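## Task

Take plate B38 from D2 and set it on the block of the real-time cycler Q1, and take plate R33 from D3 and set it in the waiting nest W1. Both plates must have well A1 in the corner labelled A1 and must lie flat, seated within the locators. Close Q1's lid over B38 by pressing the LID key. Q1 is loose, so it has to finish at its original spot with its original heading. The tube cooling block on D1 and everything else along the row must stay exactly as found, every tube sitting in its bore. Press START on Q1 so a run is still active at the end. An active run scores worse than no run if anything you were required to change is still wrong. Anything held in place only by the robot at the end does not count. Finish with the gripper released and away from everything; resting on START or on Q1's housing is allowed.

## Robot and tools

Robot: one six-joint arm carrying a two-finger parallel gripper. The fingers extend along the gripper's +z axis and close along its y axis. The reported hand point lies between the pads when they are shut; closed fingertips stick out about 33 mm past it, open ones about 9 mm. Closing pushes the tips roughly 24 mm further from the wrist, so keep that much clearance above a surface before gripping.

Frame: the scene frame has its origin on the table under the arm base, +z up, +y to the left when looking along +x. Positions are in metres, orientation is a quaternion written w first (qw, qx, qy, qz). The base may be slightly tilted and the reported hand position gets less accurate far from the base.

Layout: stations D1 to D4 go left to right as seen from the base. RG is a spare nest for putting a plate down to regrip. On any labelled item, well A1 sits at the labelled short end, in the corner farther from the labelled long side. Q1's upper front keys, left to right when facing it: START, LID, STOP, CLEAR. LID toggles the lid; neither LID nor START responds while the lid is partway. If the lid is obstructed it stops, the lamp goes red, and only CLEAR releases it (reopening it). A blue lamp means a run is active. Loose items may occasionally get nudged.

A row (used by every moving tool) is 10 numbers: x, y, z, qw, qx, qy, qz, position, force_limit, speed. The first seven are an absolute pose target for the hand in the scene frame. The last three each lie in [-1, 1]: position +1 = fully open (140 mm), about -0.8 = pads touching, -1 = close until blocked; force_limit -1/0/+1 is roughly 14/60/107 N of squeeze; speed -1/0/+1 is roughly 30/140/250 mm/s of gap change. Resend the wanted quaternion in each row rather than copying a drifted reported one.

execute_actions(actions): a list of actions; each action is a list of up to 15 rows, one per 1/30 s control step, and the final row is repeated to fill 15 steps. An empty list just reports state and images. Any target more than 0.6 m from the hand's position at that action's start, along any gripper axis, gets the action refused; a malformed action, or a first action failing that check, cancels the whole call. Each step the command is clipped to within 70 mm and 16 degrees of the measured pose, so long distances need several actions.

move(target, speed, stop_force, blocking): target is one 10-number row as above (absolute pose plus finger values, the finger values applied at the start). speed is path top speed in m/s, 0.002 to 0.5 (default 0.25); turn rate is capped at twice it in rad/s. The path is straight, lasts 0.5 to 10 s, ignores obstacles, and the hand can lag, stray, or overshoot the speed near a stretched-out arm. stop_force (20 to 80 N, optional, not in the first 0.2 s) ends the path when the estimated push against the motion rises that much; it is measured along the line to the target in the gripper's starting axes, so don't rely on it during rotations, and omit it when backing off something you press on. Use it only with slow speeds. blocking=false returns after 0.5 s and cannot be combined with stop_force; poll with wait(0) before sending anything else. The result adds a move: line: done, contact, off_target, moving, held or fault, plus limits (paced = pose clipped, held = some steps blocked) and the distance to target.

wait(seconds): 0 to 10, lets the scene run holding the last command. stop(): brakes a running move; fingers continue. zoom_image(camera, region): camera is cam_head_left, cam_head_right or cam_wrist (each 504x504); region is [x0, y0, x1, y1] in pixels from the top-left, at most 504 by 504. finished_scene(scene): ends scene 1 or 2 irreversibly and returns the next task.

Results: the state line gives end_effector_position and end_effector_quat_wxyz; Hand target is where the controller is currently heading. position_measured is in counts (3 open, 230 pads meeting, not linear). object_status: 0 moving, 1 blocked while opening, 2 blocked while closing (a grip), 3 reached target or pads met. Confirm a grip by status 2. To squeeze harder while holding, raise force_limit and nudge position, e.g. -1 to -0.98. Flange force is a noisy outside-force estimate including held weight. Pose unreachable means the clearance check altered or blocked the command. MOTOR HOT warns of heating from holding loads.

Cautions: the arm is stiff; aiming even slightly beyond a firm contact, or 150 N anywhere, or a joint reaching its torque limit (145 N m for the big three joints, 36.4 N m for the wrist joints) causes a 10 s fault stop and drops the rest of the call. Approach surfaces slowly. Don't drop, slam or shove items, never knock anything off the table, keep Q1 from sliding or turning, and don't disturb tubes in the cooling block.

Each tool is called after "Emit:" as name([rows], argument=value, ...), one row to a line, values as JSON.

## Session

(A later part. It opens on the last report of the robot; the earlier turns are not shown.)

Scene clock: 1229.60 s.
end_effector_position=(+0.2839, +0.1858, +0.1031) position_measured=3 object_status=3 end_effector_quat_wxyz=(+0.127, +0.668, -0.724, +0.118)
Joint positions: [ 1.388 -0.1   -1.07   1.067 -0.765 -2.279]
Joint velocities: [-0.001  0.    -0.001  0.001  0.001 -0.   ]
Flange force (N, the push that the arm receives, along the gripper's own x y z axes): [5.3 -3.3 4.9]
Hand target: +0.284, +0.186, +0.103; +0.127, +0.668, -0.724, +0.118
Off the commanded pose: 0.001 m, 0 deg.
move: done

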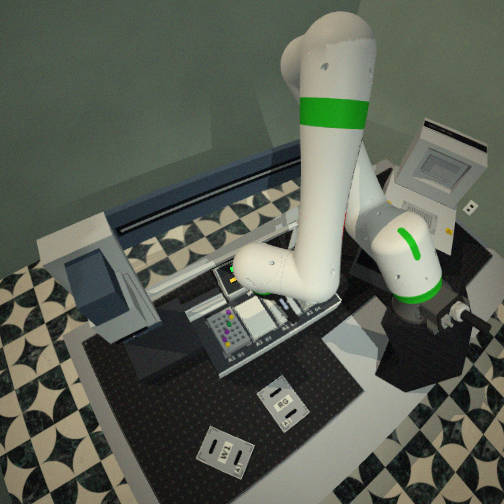

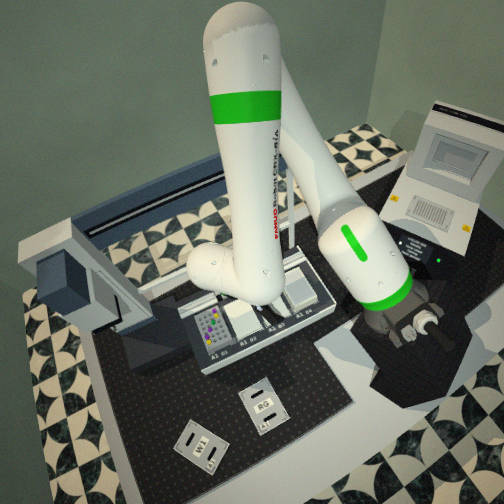

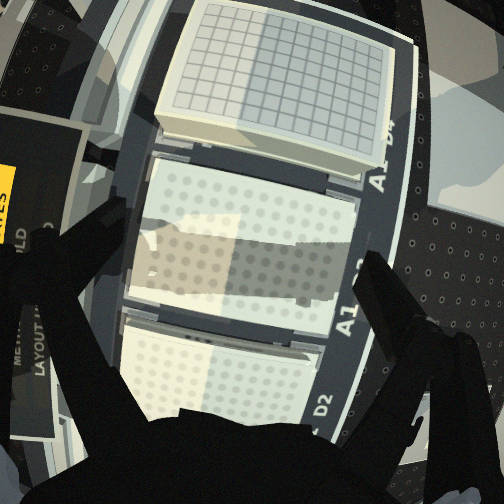

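Emit:
execute_actions(actions=[])

Scene clock: 1263.90 s.
end_effector_position=(+0.2839, +0.1858, +0.1031) position_measured=3 object_status=3 end_effector_quat_wxyz=(+0.127, +0.668, -0.724, +0.118)
Joint positions: [ 1.388 -0.1   -1.07   1.067 -0.765 -2.279]
Joint velocities: [ 0.     0.001  0.001  0.001 -0.002 -0.001]
Flange force (N, the push that the arm receives, along the gripper's own x y z axes): [2.2 -3.0 8.9]
Hand target: +0.284, +0.186, +0.103; +0.127, +0.668, -0.724, +0.118
Off the commanded pose: 0.000 m, 0 deg.

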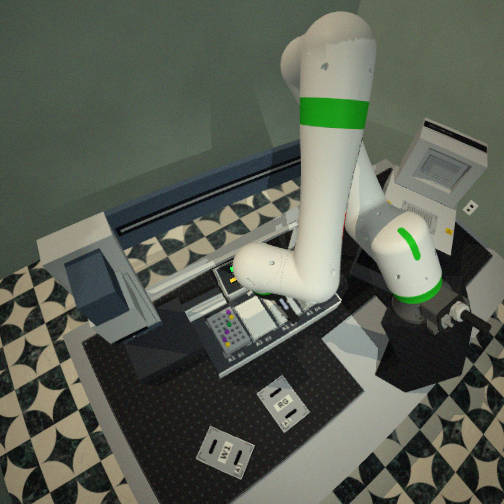

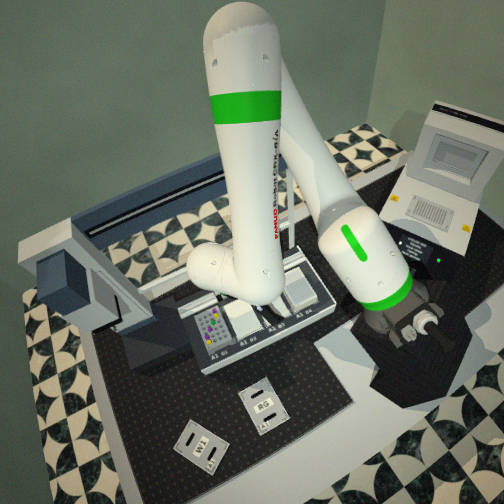

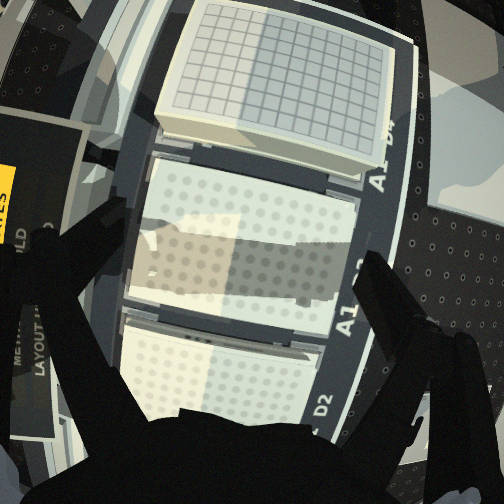

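Emit:
move(target=[0.2839, 0.1858, 0.075, -0.1276, -0.6679, 0.7237, -0.1178, 1, 0, 0], speed=0.008, stop_force=20)

Scene clock: 1270.80 s.
end_effector_position=(+0.2839, +0.1859, +0.0858) position_measured=3 object_status=3 end_effector_quat_wxyz=(+0.127, +0.668, -0.724, +0.118)
Joint positions: [ 1.327 -0.045 -1.065  1.15  -0.713 -2.323]
Joint velocities: [ 0.004 -0.004  0.    -0.006 -0.004  0.003]
Flange force (N, the push that the arm receives, along the gripper's own x y z axes): [7.7 -4.0 -24.7]
Hand target: +0.284, +0.186, +0.086; +0.127, +0.668, -0.724, +0.118
Off the commanded pose: 0.011 m, 0 deg.
move: contact

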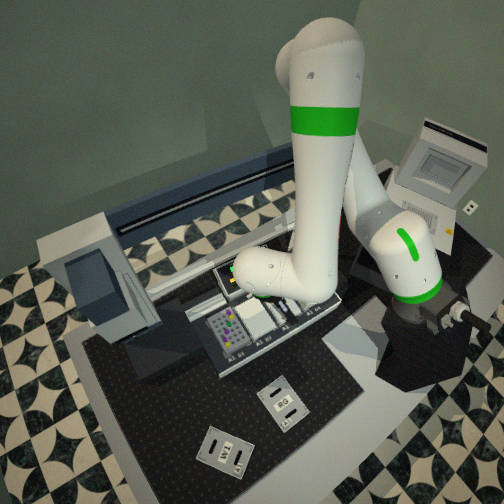

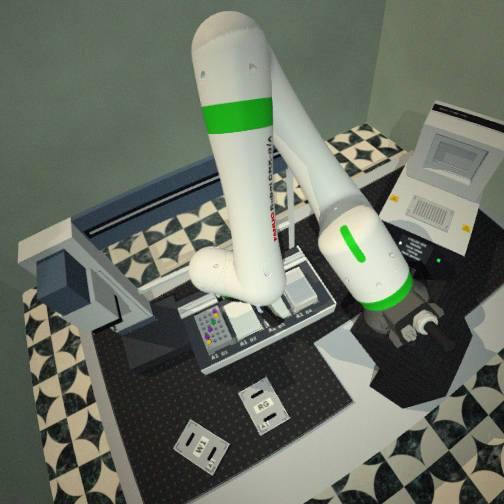

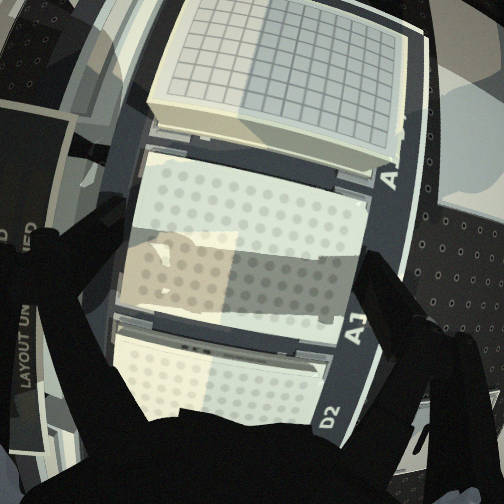

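Emit:
move(target=[0.2839, 0.1858, 0.0957, -0.1276, -0.6679, 0.7237, -0.1178, 1, 0, 0], speed=0.03)

Emit:
move(target=[0.2839, 0.1858, 0.0957, -0.1276, -0.6679, 0.7237, -0.1178, -1, -0.3, -0.8], speed=0.03)

Scene clock: 1286.13 s.
end_effector_position=(+0.2838, +0.1858, +0.0957) position_measured=3 object_status=3 end_effector_quat_wxyz=(+0.128, +0.668, -0.724, +0.118)
Joint positions: [ 1.362 -0.077 -1.068  1.1   -0.741 -2.296]
Joint velocities: [ 0.001  0.001 -0.     0.001  0.     0.   ]
Flange force (N, the push that the arm receives, along the gripper's own x y z axes): [2.6 -1.8 6.9]
Hand target: +0.284, +0.186, +0.096; +0.128, +0.668, -0.724, +0.118
Off the commanded pose: 0.000 m, 0 deg.
move: done

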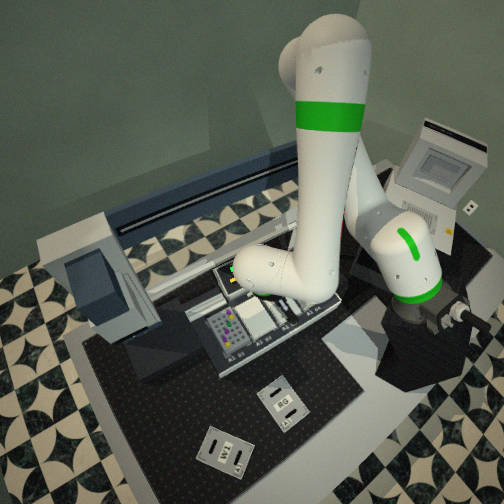

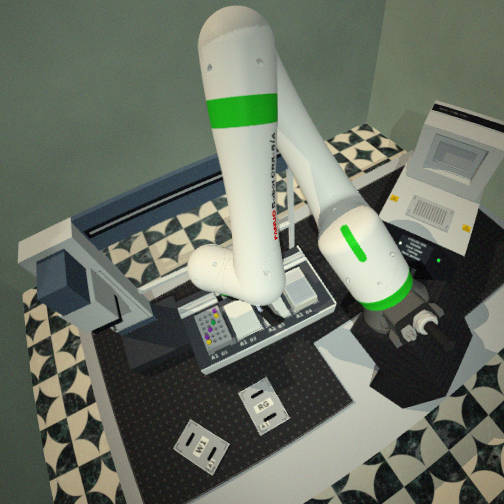

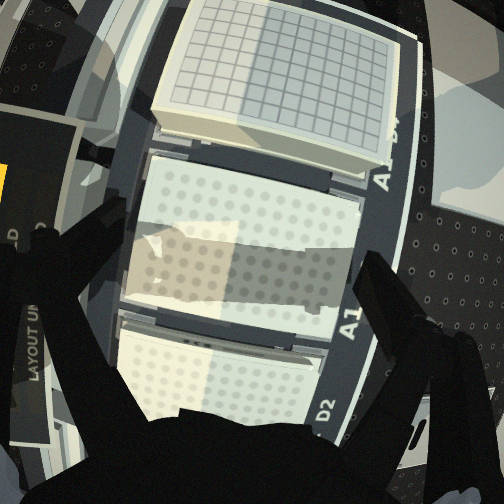

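Scene clock: 1286.83 s.
end_effector_position=(+0.2839, +0.1858, +0.0958) position_measured=37 object_status=2 end_effector_quat_wxyz=(+0.128, +0.668, -0.724, +0.118)
Joint positions: [ 1.362 -0.077 -1.068  1.1   -0.742 -2.296]
Joint velocities: [ 0.     0.001 -0.001 -0.    -0.002 -0.   ]
Flange force (N, the push that the arm receives, along the gripper's own x y z axes): [13.0 7.7 -52.6]
Hand target: +0.284, +0.186, +0.096; +0.128, +0.668, -0.724, +0.118
Off the commanded pose: 0.000 m, 0 deg.
move: done

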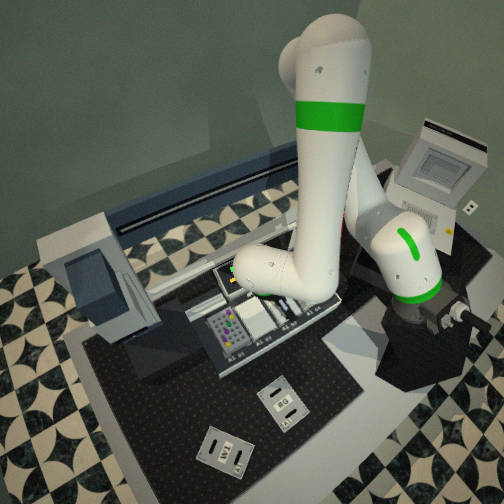

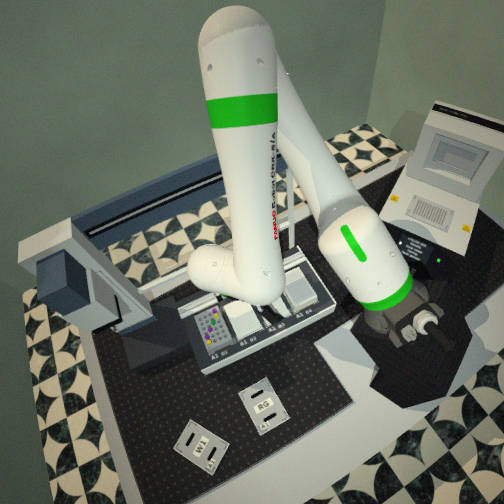

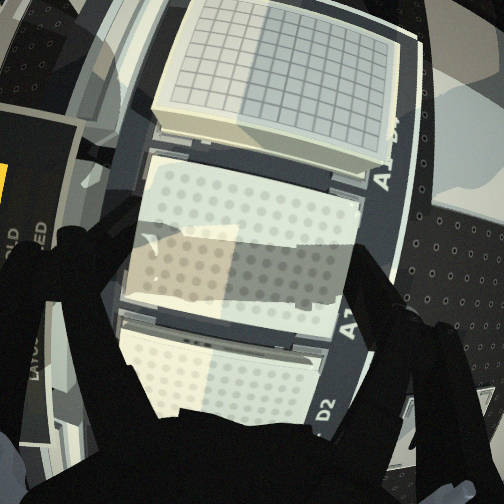

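Emit:
move(target=[0.2839, 0.1858, 0.0975, -0.1276, -0.6679, 0.7237, -0.1178, -1, -0.3, -0.8], speed=0.005)

Scene clock: 1290.73 s.
end_effector_position=(+0.2839, +0.1858, +0.0975) position_measured=38 object_status=2 end_effector_quat_wxyz=(+0.128, +0.668, -0.724, +0.118)
Joint positions: [ 1.368 -0.082 -1.068  1.091 -0.747 -2.291]
Joint velocities: [-0.001  0.003 -0.001  0.001  0.     0.   ]
Flange force (N, the push that the arm receives, along the gripper's own x y z axes): [-2.4 -0.8 2.0]
Hand target: +0.284, +0.186, +0.097; +0.128, +0.668, -0.724, +0.118
Off the commanded pose: 0.000 m, 0 deg.
move: done

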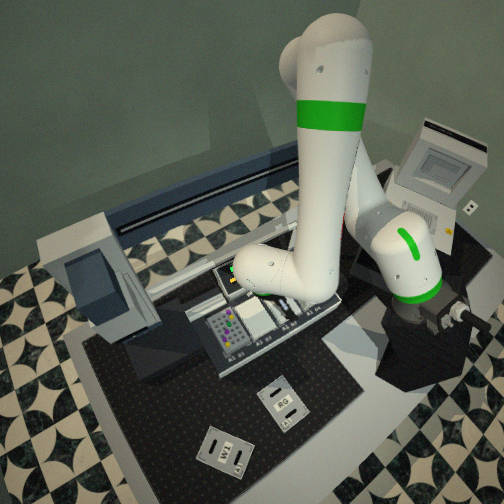

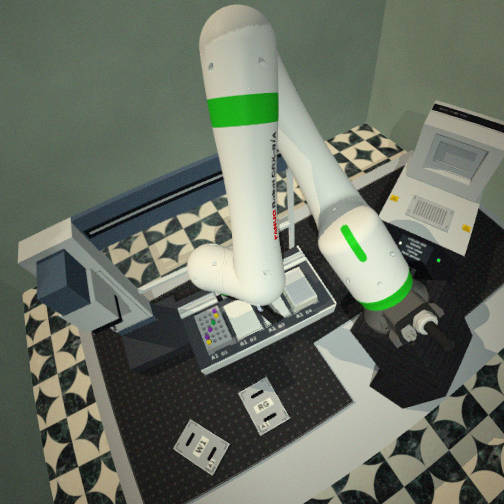

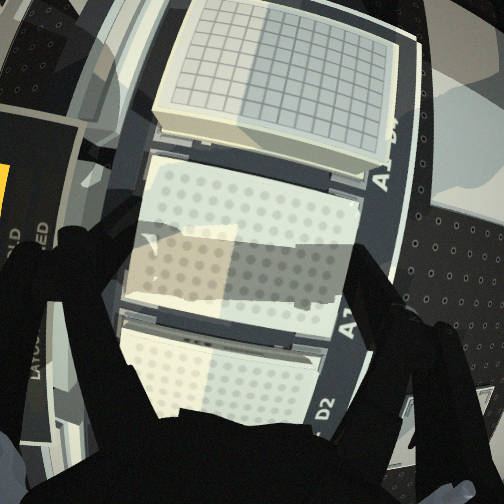

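Emit:
move(target=[0.2839, 0.1858, 0.115, -0.1276, -0.6679, 0.7237, -0.1178, -0.98, 0.2, -0.8], speed=0.03)

Scene clock: 1411.57 s.
end_effector_position=(+0.2837, +0.1857, +0.1150) position_measured=41 object_status=2 end_effector_quat_wxyz=(+0.128, +0.668, -0.724, +0.118)
Joint positions: [ 1.43  -0.139 -1.072  1.011 -0.804 -2.249]
Joint velocities: [-0.    -0.002  0.001  0.001  0.002 -0.   ]
Flange force (N, the push that the arm receives, along the gripper's own x y z axes): [-2.1 1.2 -1.4]
Hand target: +0.284, +0.186, +0.115; +0.128, +0.668, -0.724, +0.118
Off the commanded pose: 0.000 m, 0 deg.
move: done

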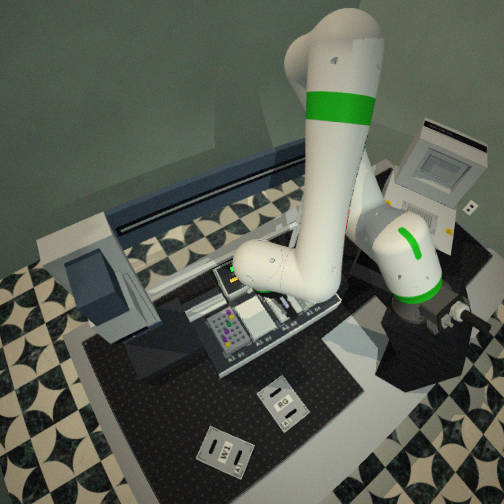

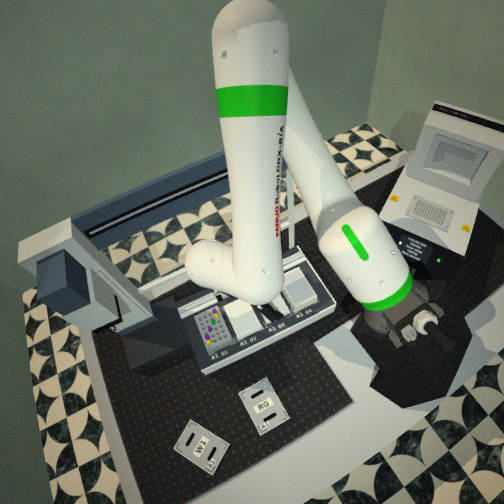

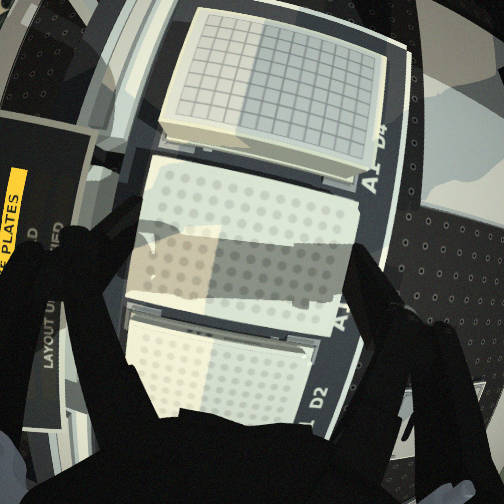

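Emit:
move(target=[0.292, 0.22, 0.178, -0.1276, -0.6679, 0.7237, -0.1178, -0.98, 0.2, -0.8], speed=0.12)

Emit:
move(target=[0.317, 0.334, 0.182, -0.1116, -0.7544, 0.6330, -0.1330, -0.98, 0.2, -0.8], speed=0.12)

Scene clock: 1416.90 s.
end_effector_position=(+0.2916, +0.2199, +0.1780) position_measured=41 object_status=2 end_effector_quat_wxyz=(+0.128, +0.668, -0.724, +0.117)
Joint positions: [ 1.651 -0.268 -0.975  0.787 -1.061 -2.148]
Joint velocities: [ 0.002  0.001  0.    -0.     0.     0.001]
Flange force (N, the push that the arm receives, along the gripper's own x y z axes): [-1.0 -0.8 -0.6]
Hand target: +0.292, +0.220, +0.178; +0.128, +0.668, -0.724, +0.117
Off the commanded pose: 0.000 m, 0 deg.
move: done

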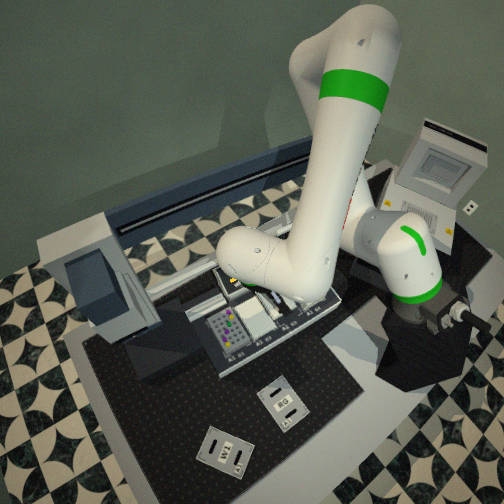

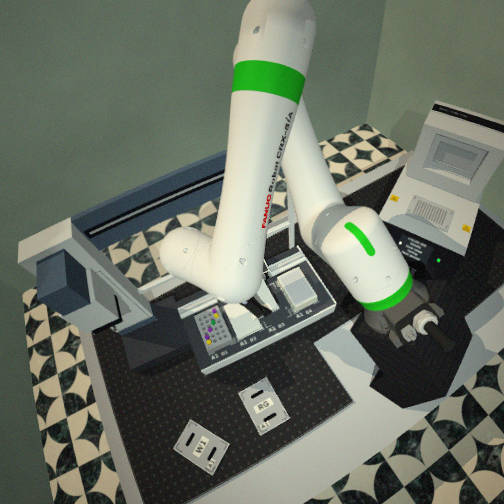

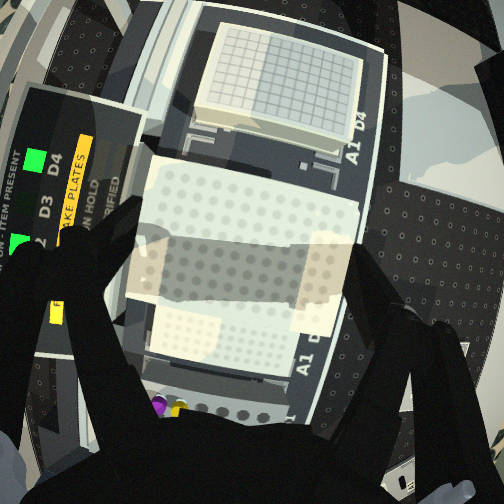

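Scene clock: 1418.30 s.
end_effector_position=(+0.3172, +0.3338, +0.1821) position_measured=41 object_status=2 end_effector_quat_wxyz=(+0.112, +0.755, -0.633, +0.133)
Joint positions: [ 1.709 -0.038 -0.72   0.843 -1.152 -1.961]
Joint velocities: [-0.    -0.     0.     0.    -0.001 -0.001]
Flange force (N, the push that the arm receives, along the gripper's own x y z axes): [-2.5 -3.5 1.4]
Hand target: +0.317, +0.334, +0.182; +0.112, +0.755, -0.633, +0.133
Off the commanded pose: 0.000 m, 0 deg.
move: done

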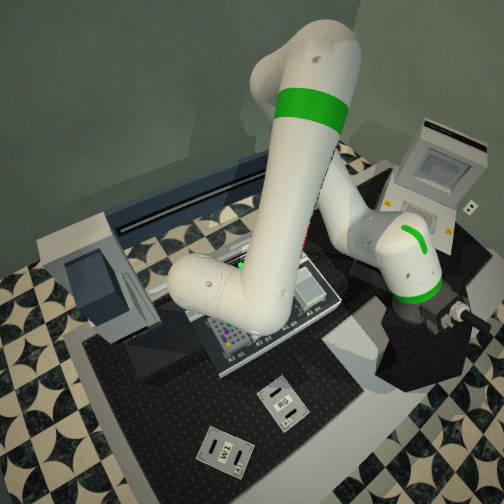

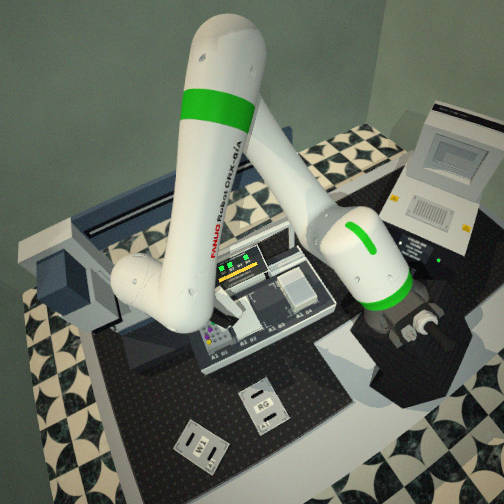

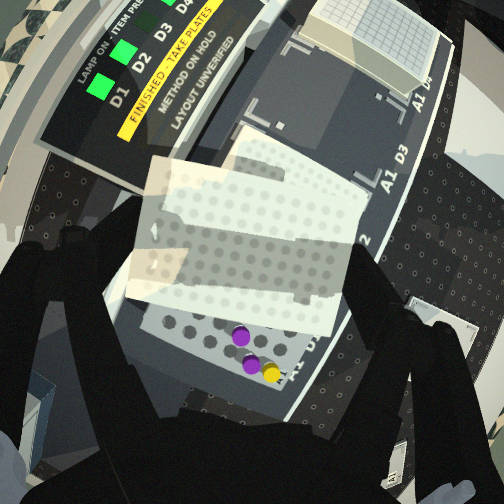

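Emit:
move(target=[0.2465, 0.3495, 0.188, -0.1116, -0.7544, 0.6330, -0.1330, -0.98, 0.2, -0.8], speed=0.03, stop_force=20)

Scene clock: 1426.93 s.
end_effector_position=(+0.2462, +0.3493, +0.1879) position_measured=41 object_status=2 end_effector_quat_wxyz=(+0.112, +0.754, -0.633, +0.133)
Joint positions: [ 1.872  0.037 -0.734  0.796 -1.181 -2.122]
Joint velocities: [ 0.001  0.001  0.001  0.001  0.    -0.001]
Flange force (N, the push that the arm receives, along the gripper's own x y z axes): [-3.3 -3.3 0.8]
Hand target: +0.246, +0.349, +0.188; +0.112, +0.754, -0.633, +0.133
Off the commanded pose: 0.000 m, 0 deg.
move: done

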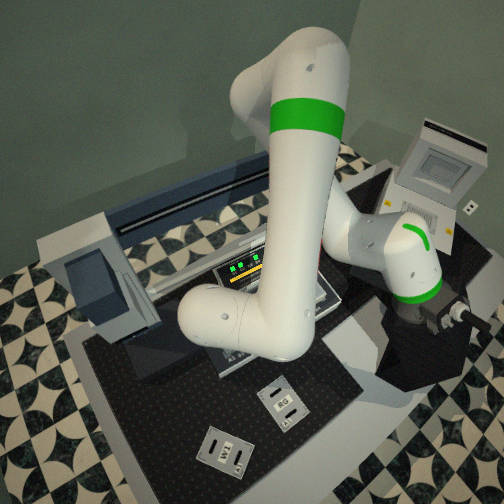

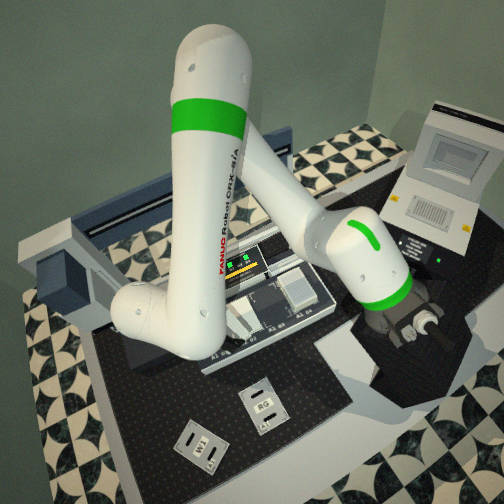

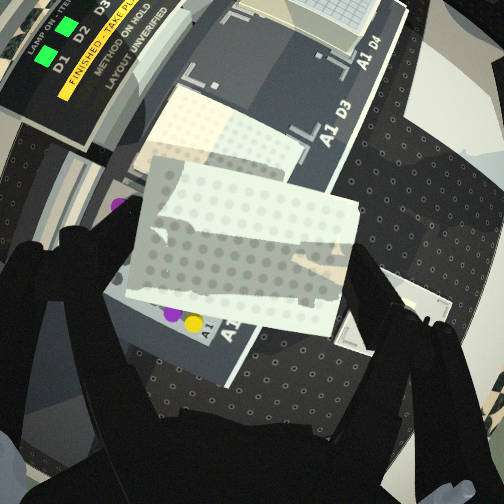

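Emit:
zoom_image(camera="cam_head_left", region=[20, 190, 260, 430])

Emit:
zoom_image(camera="cam_head_right", region=[0, 190, 240, 430])

Region (20, 190, 260, 430) of cam_head_left's 504x504 image, scaled by 2.100, with more detail than that image has.

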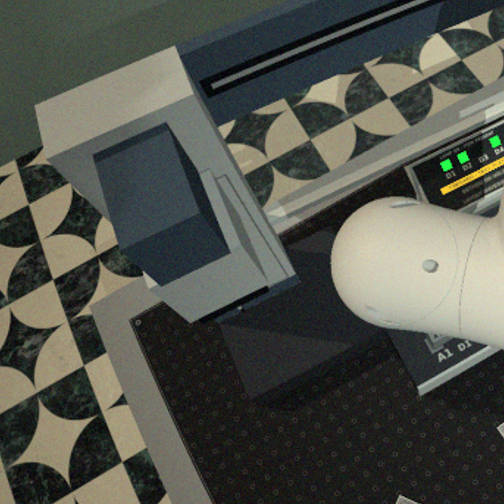

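Region (0, 190, 240, 430) of cam_head_right's 504x504 image, scaled by 2.100, with more detail than that image has.

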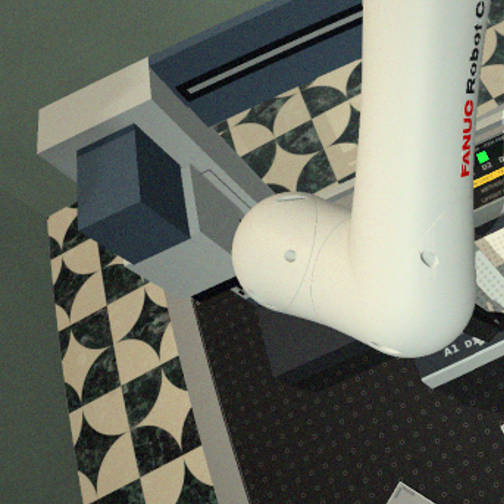

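Emit:
move(target=[0.09, 0.44, 0.19, -0.0835, -0.8634, 0.4737, -0.1522, -0.98, 0.2, -0.8], speed=0.15)

Emit:
move(target=[0.006, 0.603, 0.13, -0.0835, -0.8634, 0.4737, -0.1522, -0.98, 0.2, -0.8], speed=0.15)

Scene clock: 1456.40 s.
end_effector_position=(+0.0899, +0.4399, +0.1900) position_measured=41 object_status=2 end_effector_quat_wxyz=(+0.084, +0.863, -0.474, +0.152)
Joint positions: [ 2.17   0.437 -0.536  0.793 -1.247 -2.091]
Joint velocities: [-0.001  0.001  0.    -0.001 -0.    -0.001]
Flange force (N, the push that the arm receives, along the gripper's own x y z axes): [-0.6 1.9 -2.2]
Hand target: +0.090, +0.440, +0.190; +0.084, +0.863, -0.474, +0.152
Off the commanded pose: 0.000 m, 0 deg.
move: done

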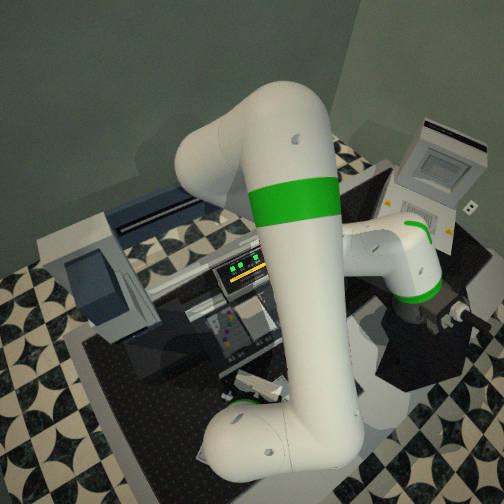

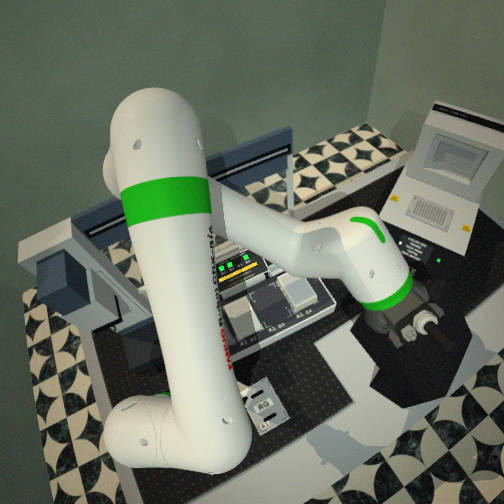

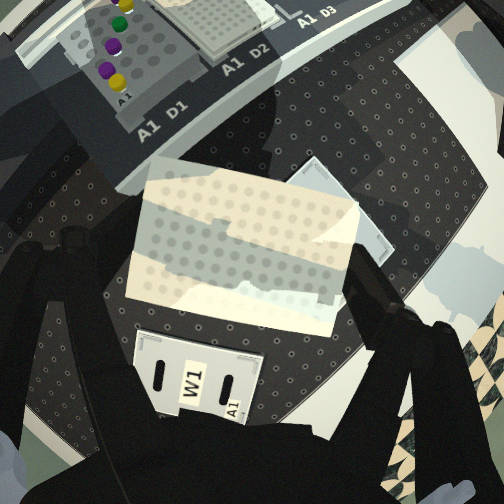

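Scene clock: 1458.07 s.
end_effector_position=(+0.0066, +0.6035, +0.1302) position_measured=41 object_status=2 end_effector_quat_wxyz=(+0.083, +0.863, -0.474, +0.152)
Joint positions: [ 2.115  0.88   0.066  0.8   -1.333 -1.949]
Joint velocities: [ 0.     0.001  0.001  0.002 -0.    -0.   ]
Flange force (N, the push that the arm receives, along the gripper's own x y z axes): [-0.2 -0.8 -0.5]
Hand target: +0.007, +0.604, +0.130; +0.083, +0.863, -0.474, +0.152
Off the commanded pose: 0.001 m, 0 deg.
move: done

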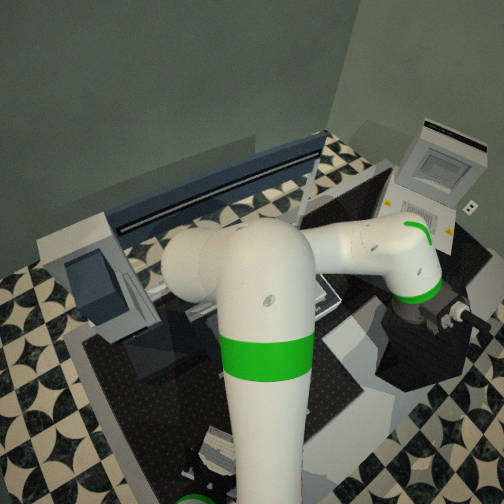

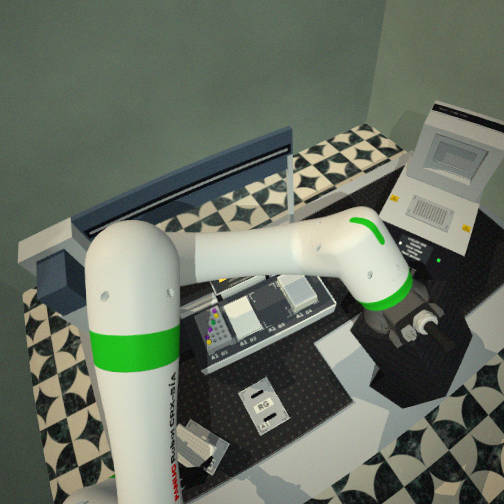

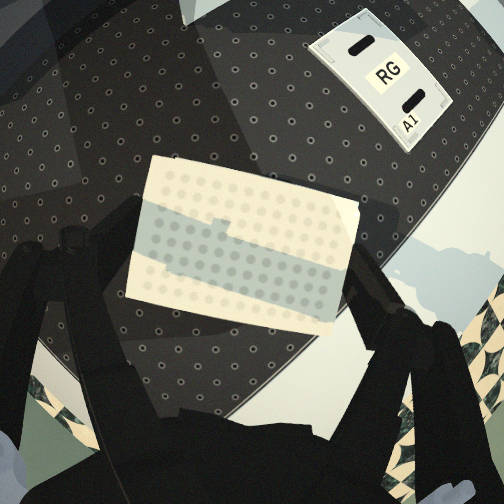

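Emit:
move(target=[0.006, 0.603, 0.05, -0.0835, -0.8634, 0.4737, -0.1522, -0.98, 0.2, -0.8], speed=0.08)

Emit:
zoom_image(camera="cam_wrist", region=[100, 120, 390, 370])

Scene clock: 1468.20 s.
end_effector_position=(+0.0062, +0.6032, +0.0500) position_measured=41 object_status=2 end_effector_quat_wxyz=(+0.083, +0.863, -0.474, +0.152)
Joint positions: [ 2.024  0.987  0.095  0.873 -1.238 -1.968]
Joint velocities: [ 0.    -0.002  0.    -0.    -0.    -0.   ]
Flange force (N, the push that the arm receives, along the gripper's own x y z axes): [-4.0 0.9 0.4]
Hand target: +0.006, +0.603, +0.050; +0.083, +0.863, -0.474, +0.152
Off the commanded pose: 0.000 m, 0 deg.
move: done

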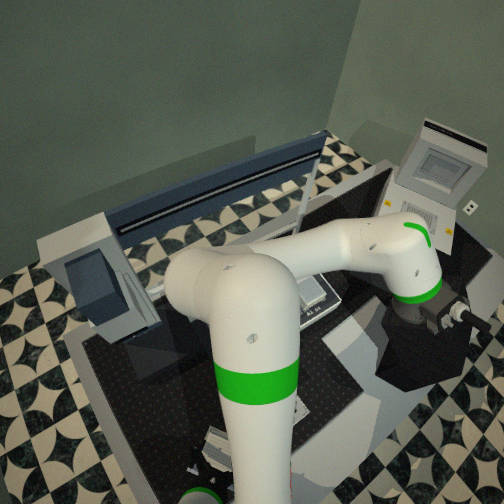

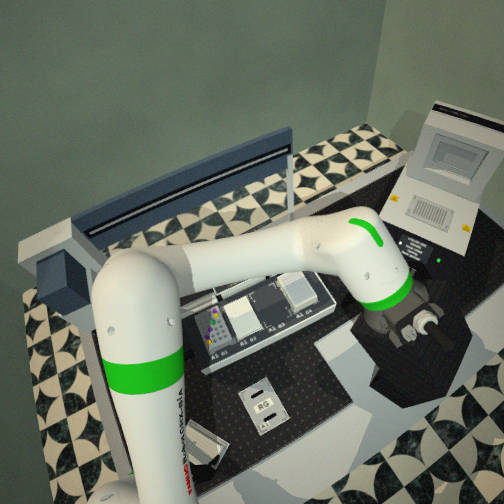

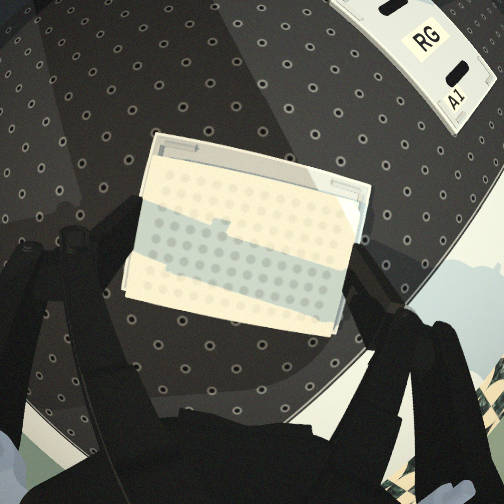

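Region (100, 120, 390, 370) of cam_wrist's 504x504 image, scaled by 1.738, with more detail than that image has; it fills the top 434 rows of this view, and the rest is white.

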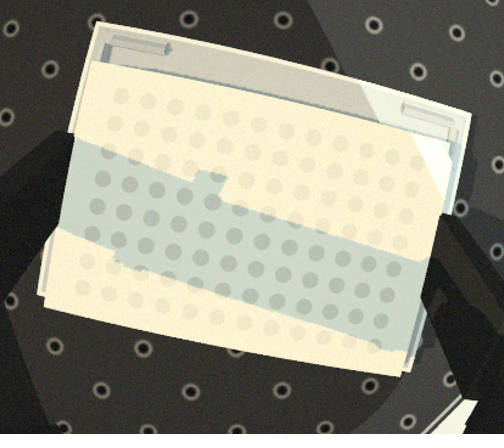

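Emit:
zoom_image(camera="cam_wrist", region=[130, 120, 230, 200])

Emit:
zoom_image(camera="cam_wrist", region=[290, 160, 390, 240])

Emit:
zoom_image(camera="cam_wrist", region=[100, 240, 200, 320])

Emit:
zoom_image(camera="cam_wrist", region=[270, 280, 370, 360])

Region (130, 120, 230, 200) of cam_wrist's 504x504 image, scaled by 5.040, with more detail than that image has; it fills the top 403 rows of this view, and the rest is white.

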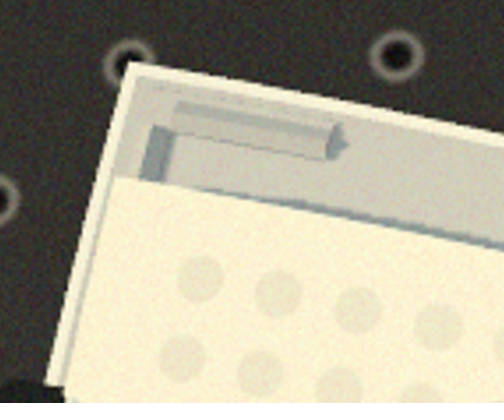

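Region (290, 160, 390, 240) of cam_wrist's 504x504 image, scaled by 5.040, with more detail than that image has; it fills the top 403 rows of this view, and the rest is white.

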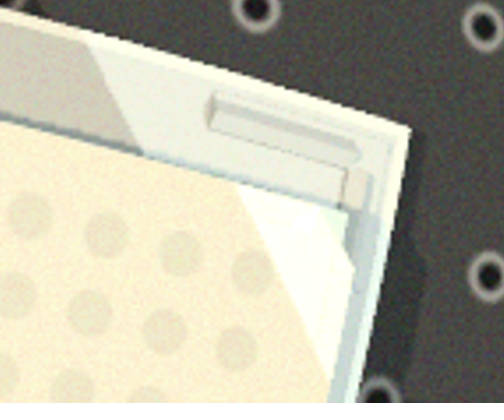

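Region (100, 240, 200, 320) of cam_wrist's 504x504 image, scaled by 5.040, with more detail than that image has; it fills the top 403 rows of this view, and the rest is white.

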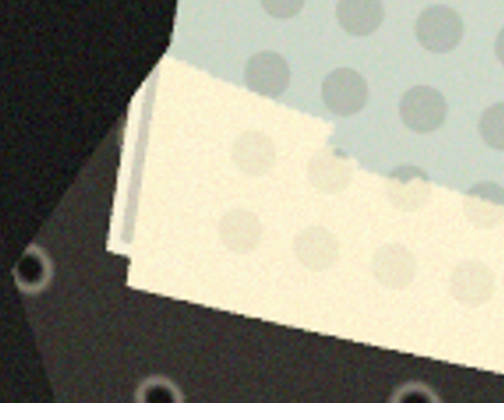

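Region (270, 280, 370, 360) of cam_wrist's 504x504 image, scaled by 5.040, with more detail than that image has; it fills the top 403 rows of this view, and the rest is white.

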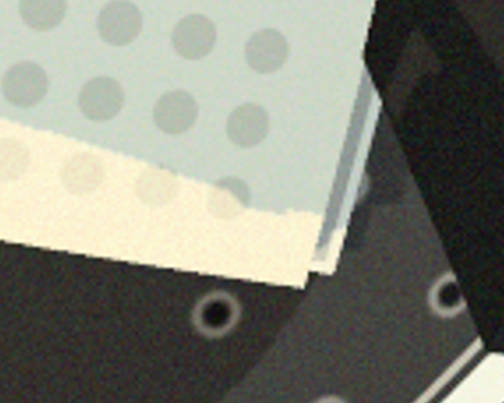

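Emit:
execute_actions([
  [[0.0062,0.6032,0.0515,-0.0835,-0.8634,0.4737,-0.1522,-0.98,0.2,-0.8],[0.0062,0.6032,0.053,-0.0835,-0.8634,0.4737,-0.1522,-0.98,0.2,-0.8],[0.0062,0.6032,0.053,-0.0835,-0.8634,0.4737,-0.1522,-0.98,0.2,-0.8],[0.0062,0.6032,0.053,-0.0835,-0.8634,0.4737,-0.1522,-0.98,0.2,-0.8],[0.0065,0.602,0.053,-0.0835,-0.8634,0.4737,-0.1522,-0.98,0.2,-0.8],[0.0068,0.6007,0.053,-0.0837,-0.8628,0.4748,-0.1521,-0.98,0.2,-0.8],[0.0071,0.5995,0.053,-0.0839,-0.8623,0.4756,-0.152,-0.98,0.2,-0.8],[0.0074,0.5982,0.053,-0.084,-0.8618,0.4765,-0.152,-0.98,0.2,-0.8],[0.0077,0.597,0.053,-0.0842,-0.8613,0.4774,-0.1519,-0.98,0.2,-0.8],[0.008,0.5957,0.053,-0.0842,-0.8613,0.4774,-0.1519,-0.98,0.2,-0.8]],
  [[0.008,0.5957,0.0515,-0.0842,-0.8613,0.4774,-0.1519,-0.98,0.2,-0.8],[0.008,0.5957,0.050,-0.0842,-0.8613,0.4774,-0.1519,-0.98,0.2,-0.8]],
])

Emit:
zoom_image(camera="cam_wrist", region=[100, 120, 390, 370])

Scene clock: 1526.10 s.
end_effector_position=(+0.0080, +0.5957, +0.0500) position_measured=41 object_status=2 end_effector_quat_wxyz=(+0.084, +0.861, -0.477, +0.152)
Joint positions: [ 2.023  0.972  0.066  0.874 -1.226 -1.986]
Joint velocities: [-0.     0.001  0.     0.003  0.003  0.   ]
Flange force (N, the push that the arm receives, along the gripper's own x y z axes): [-2.9 -0.2 1.4]
Flange force at the end of the 1st action (N, along the gripper's axes at the end of the call): [-8.4 -0.1 -3.3]
Hand target: +0.008, +0.596, +0.050; +0.084, +0.861, -0.477, +0.152
Off the commanded pose: 0.000 m, 0 deg.
Step readings (end_effector_position; steps 1 to 15: 1st action; 16 to 30: 2nd action):
0: (+0.0062, +0.6032, +0.0500)
1: (+0.0062, +0.6032, +0.0500)
2: (+0.0061, +0.6034, +0.0504)
4: (+0.0059, +0.6037, +0.0524)
8: (+0.0069, +0.6002, +0.0531)
15: (+0.0079, +0.5956, +0.0530)
16: (+0.0080, +0.5957, +0.0529)
17: (+0.0082, +0.5958, +0.0523)
19: (+0.0082, +0.5954, +0.0503)
23: (+0.0081, +0.5957, +0.0501)
30: end_effector_position above

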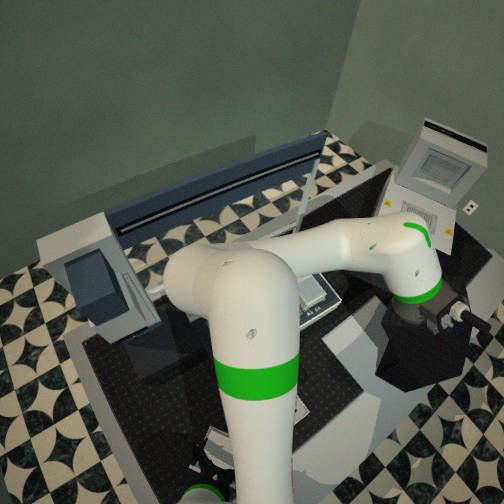

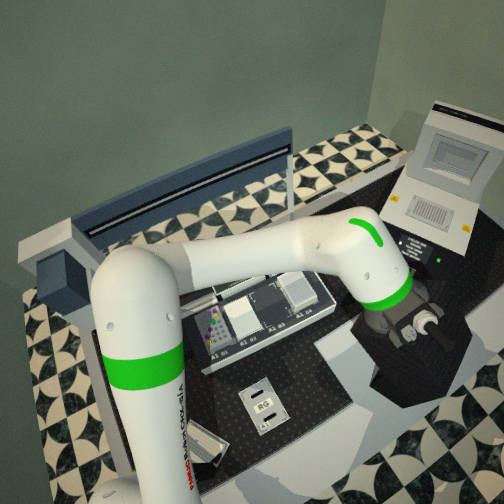

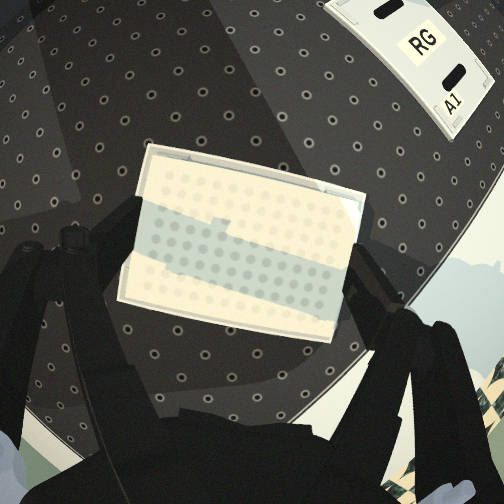

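Region (100, 120, 390, 370) of cam_wrist's 504x504 image, scaled by 1.738, with more detail than that image has; it fills the top 434 rows of this view, and the rest is white.

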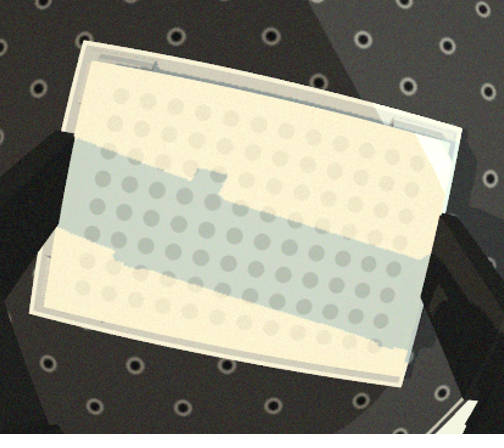

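Emit:
zoom_image(camera="cam_wrist", region=[130, 120, 230, 200])

Emit:
zoom_image(camera="cam_wrist", region=[290, 160, 390, 240])

Emit:
zoom_image(camera="cam_wrist", region=[100, 240, 200, 320])

Emit:
zoom_image(camera="cam_wrist", region=[270, 280, 370, 360])

Region (130, 120, 230, 200) of cam_wrist's 504x504 image, scaled by 5.040, with more detail than that image has; it fills the top 403 rows of this view, and the rest is white.

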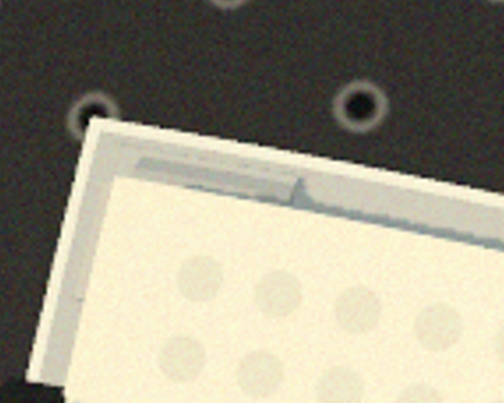

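Region (290, 160, 390, 240) of cam_wrist's 504x504 image, scaled by 5.040, with more detail than that image has; it fills the top 403 rows of this view, and the rest is white.

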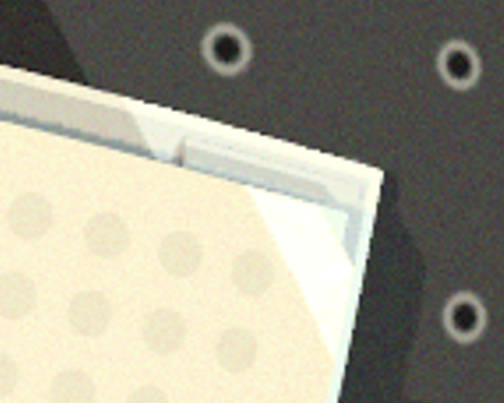

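Region (100, 240, 200, 320) of cam_wrist's 504x504 image, scaled by 5.040, with more detail than that image has; it fills the top 403 rows of this view, and the rest is white.

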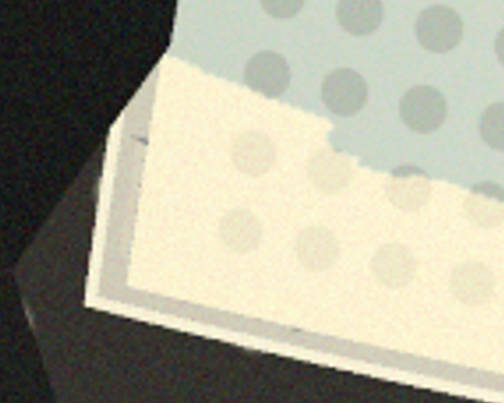

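Region (270, 280, 370, 360) of cam_wrist's 504x504 image, scaled by 5.040, with more detail than that image has; it fills the top 403 rows of this view, and the rest is white.

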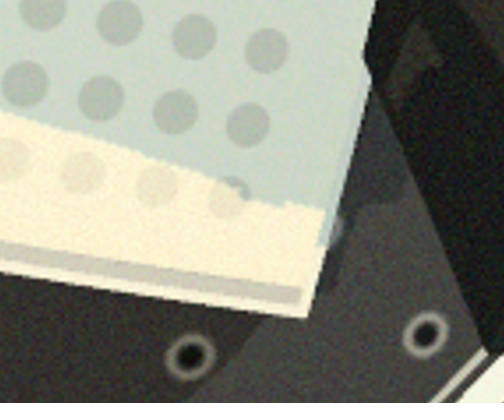

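Emit:
move(target=[0.008, 0.5957, 0.032, -0.0842, -0.8613, 0.4774, -0.1519, -0.98, 0.2, -0.8], speed=0.006, stop_force=20)

Scene clock: 1543.30 s.
end_effector_position=(+0.0080, +0.5958, +0.0454) position_measured=41 object_status=2 end_effector_quat_wxyz=(+0.084, +0.861, -0.477, +0.152)
Joint positions: [ 2.018  0.979  0.069  0.879 -1.222 -1.987]
Joint velocities: [ 0.002 -0.004 -0.     0.     0.     0.   ]
Flange force (N, the push that the arm receives, along the gripper's own x y z axes): [21.9 3.5 -29.0]
Hand target: +0.008, +0.596, +0.046; +0.084, +0.861, -0.477, +0.152
Off the commanded pose: 0.013 m, 0 deg.
move: contact

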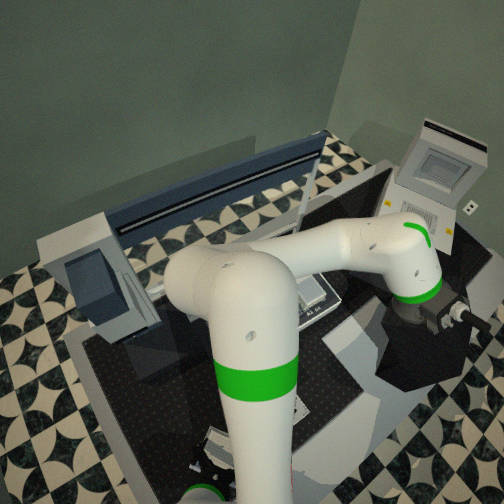

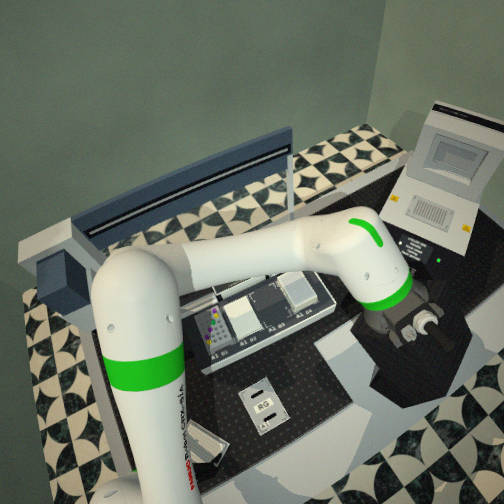

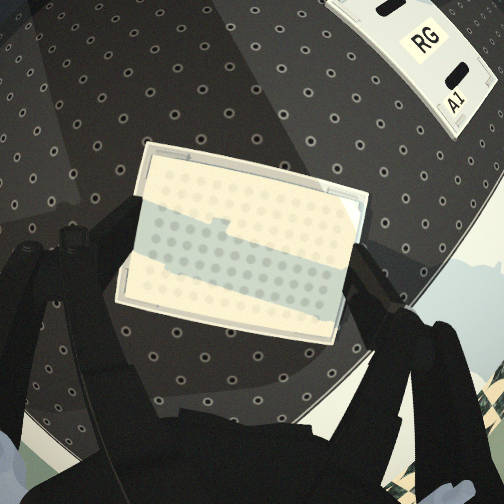

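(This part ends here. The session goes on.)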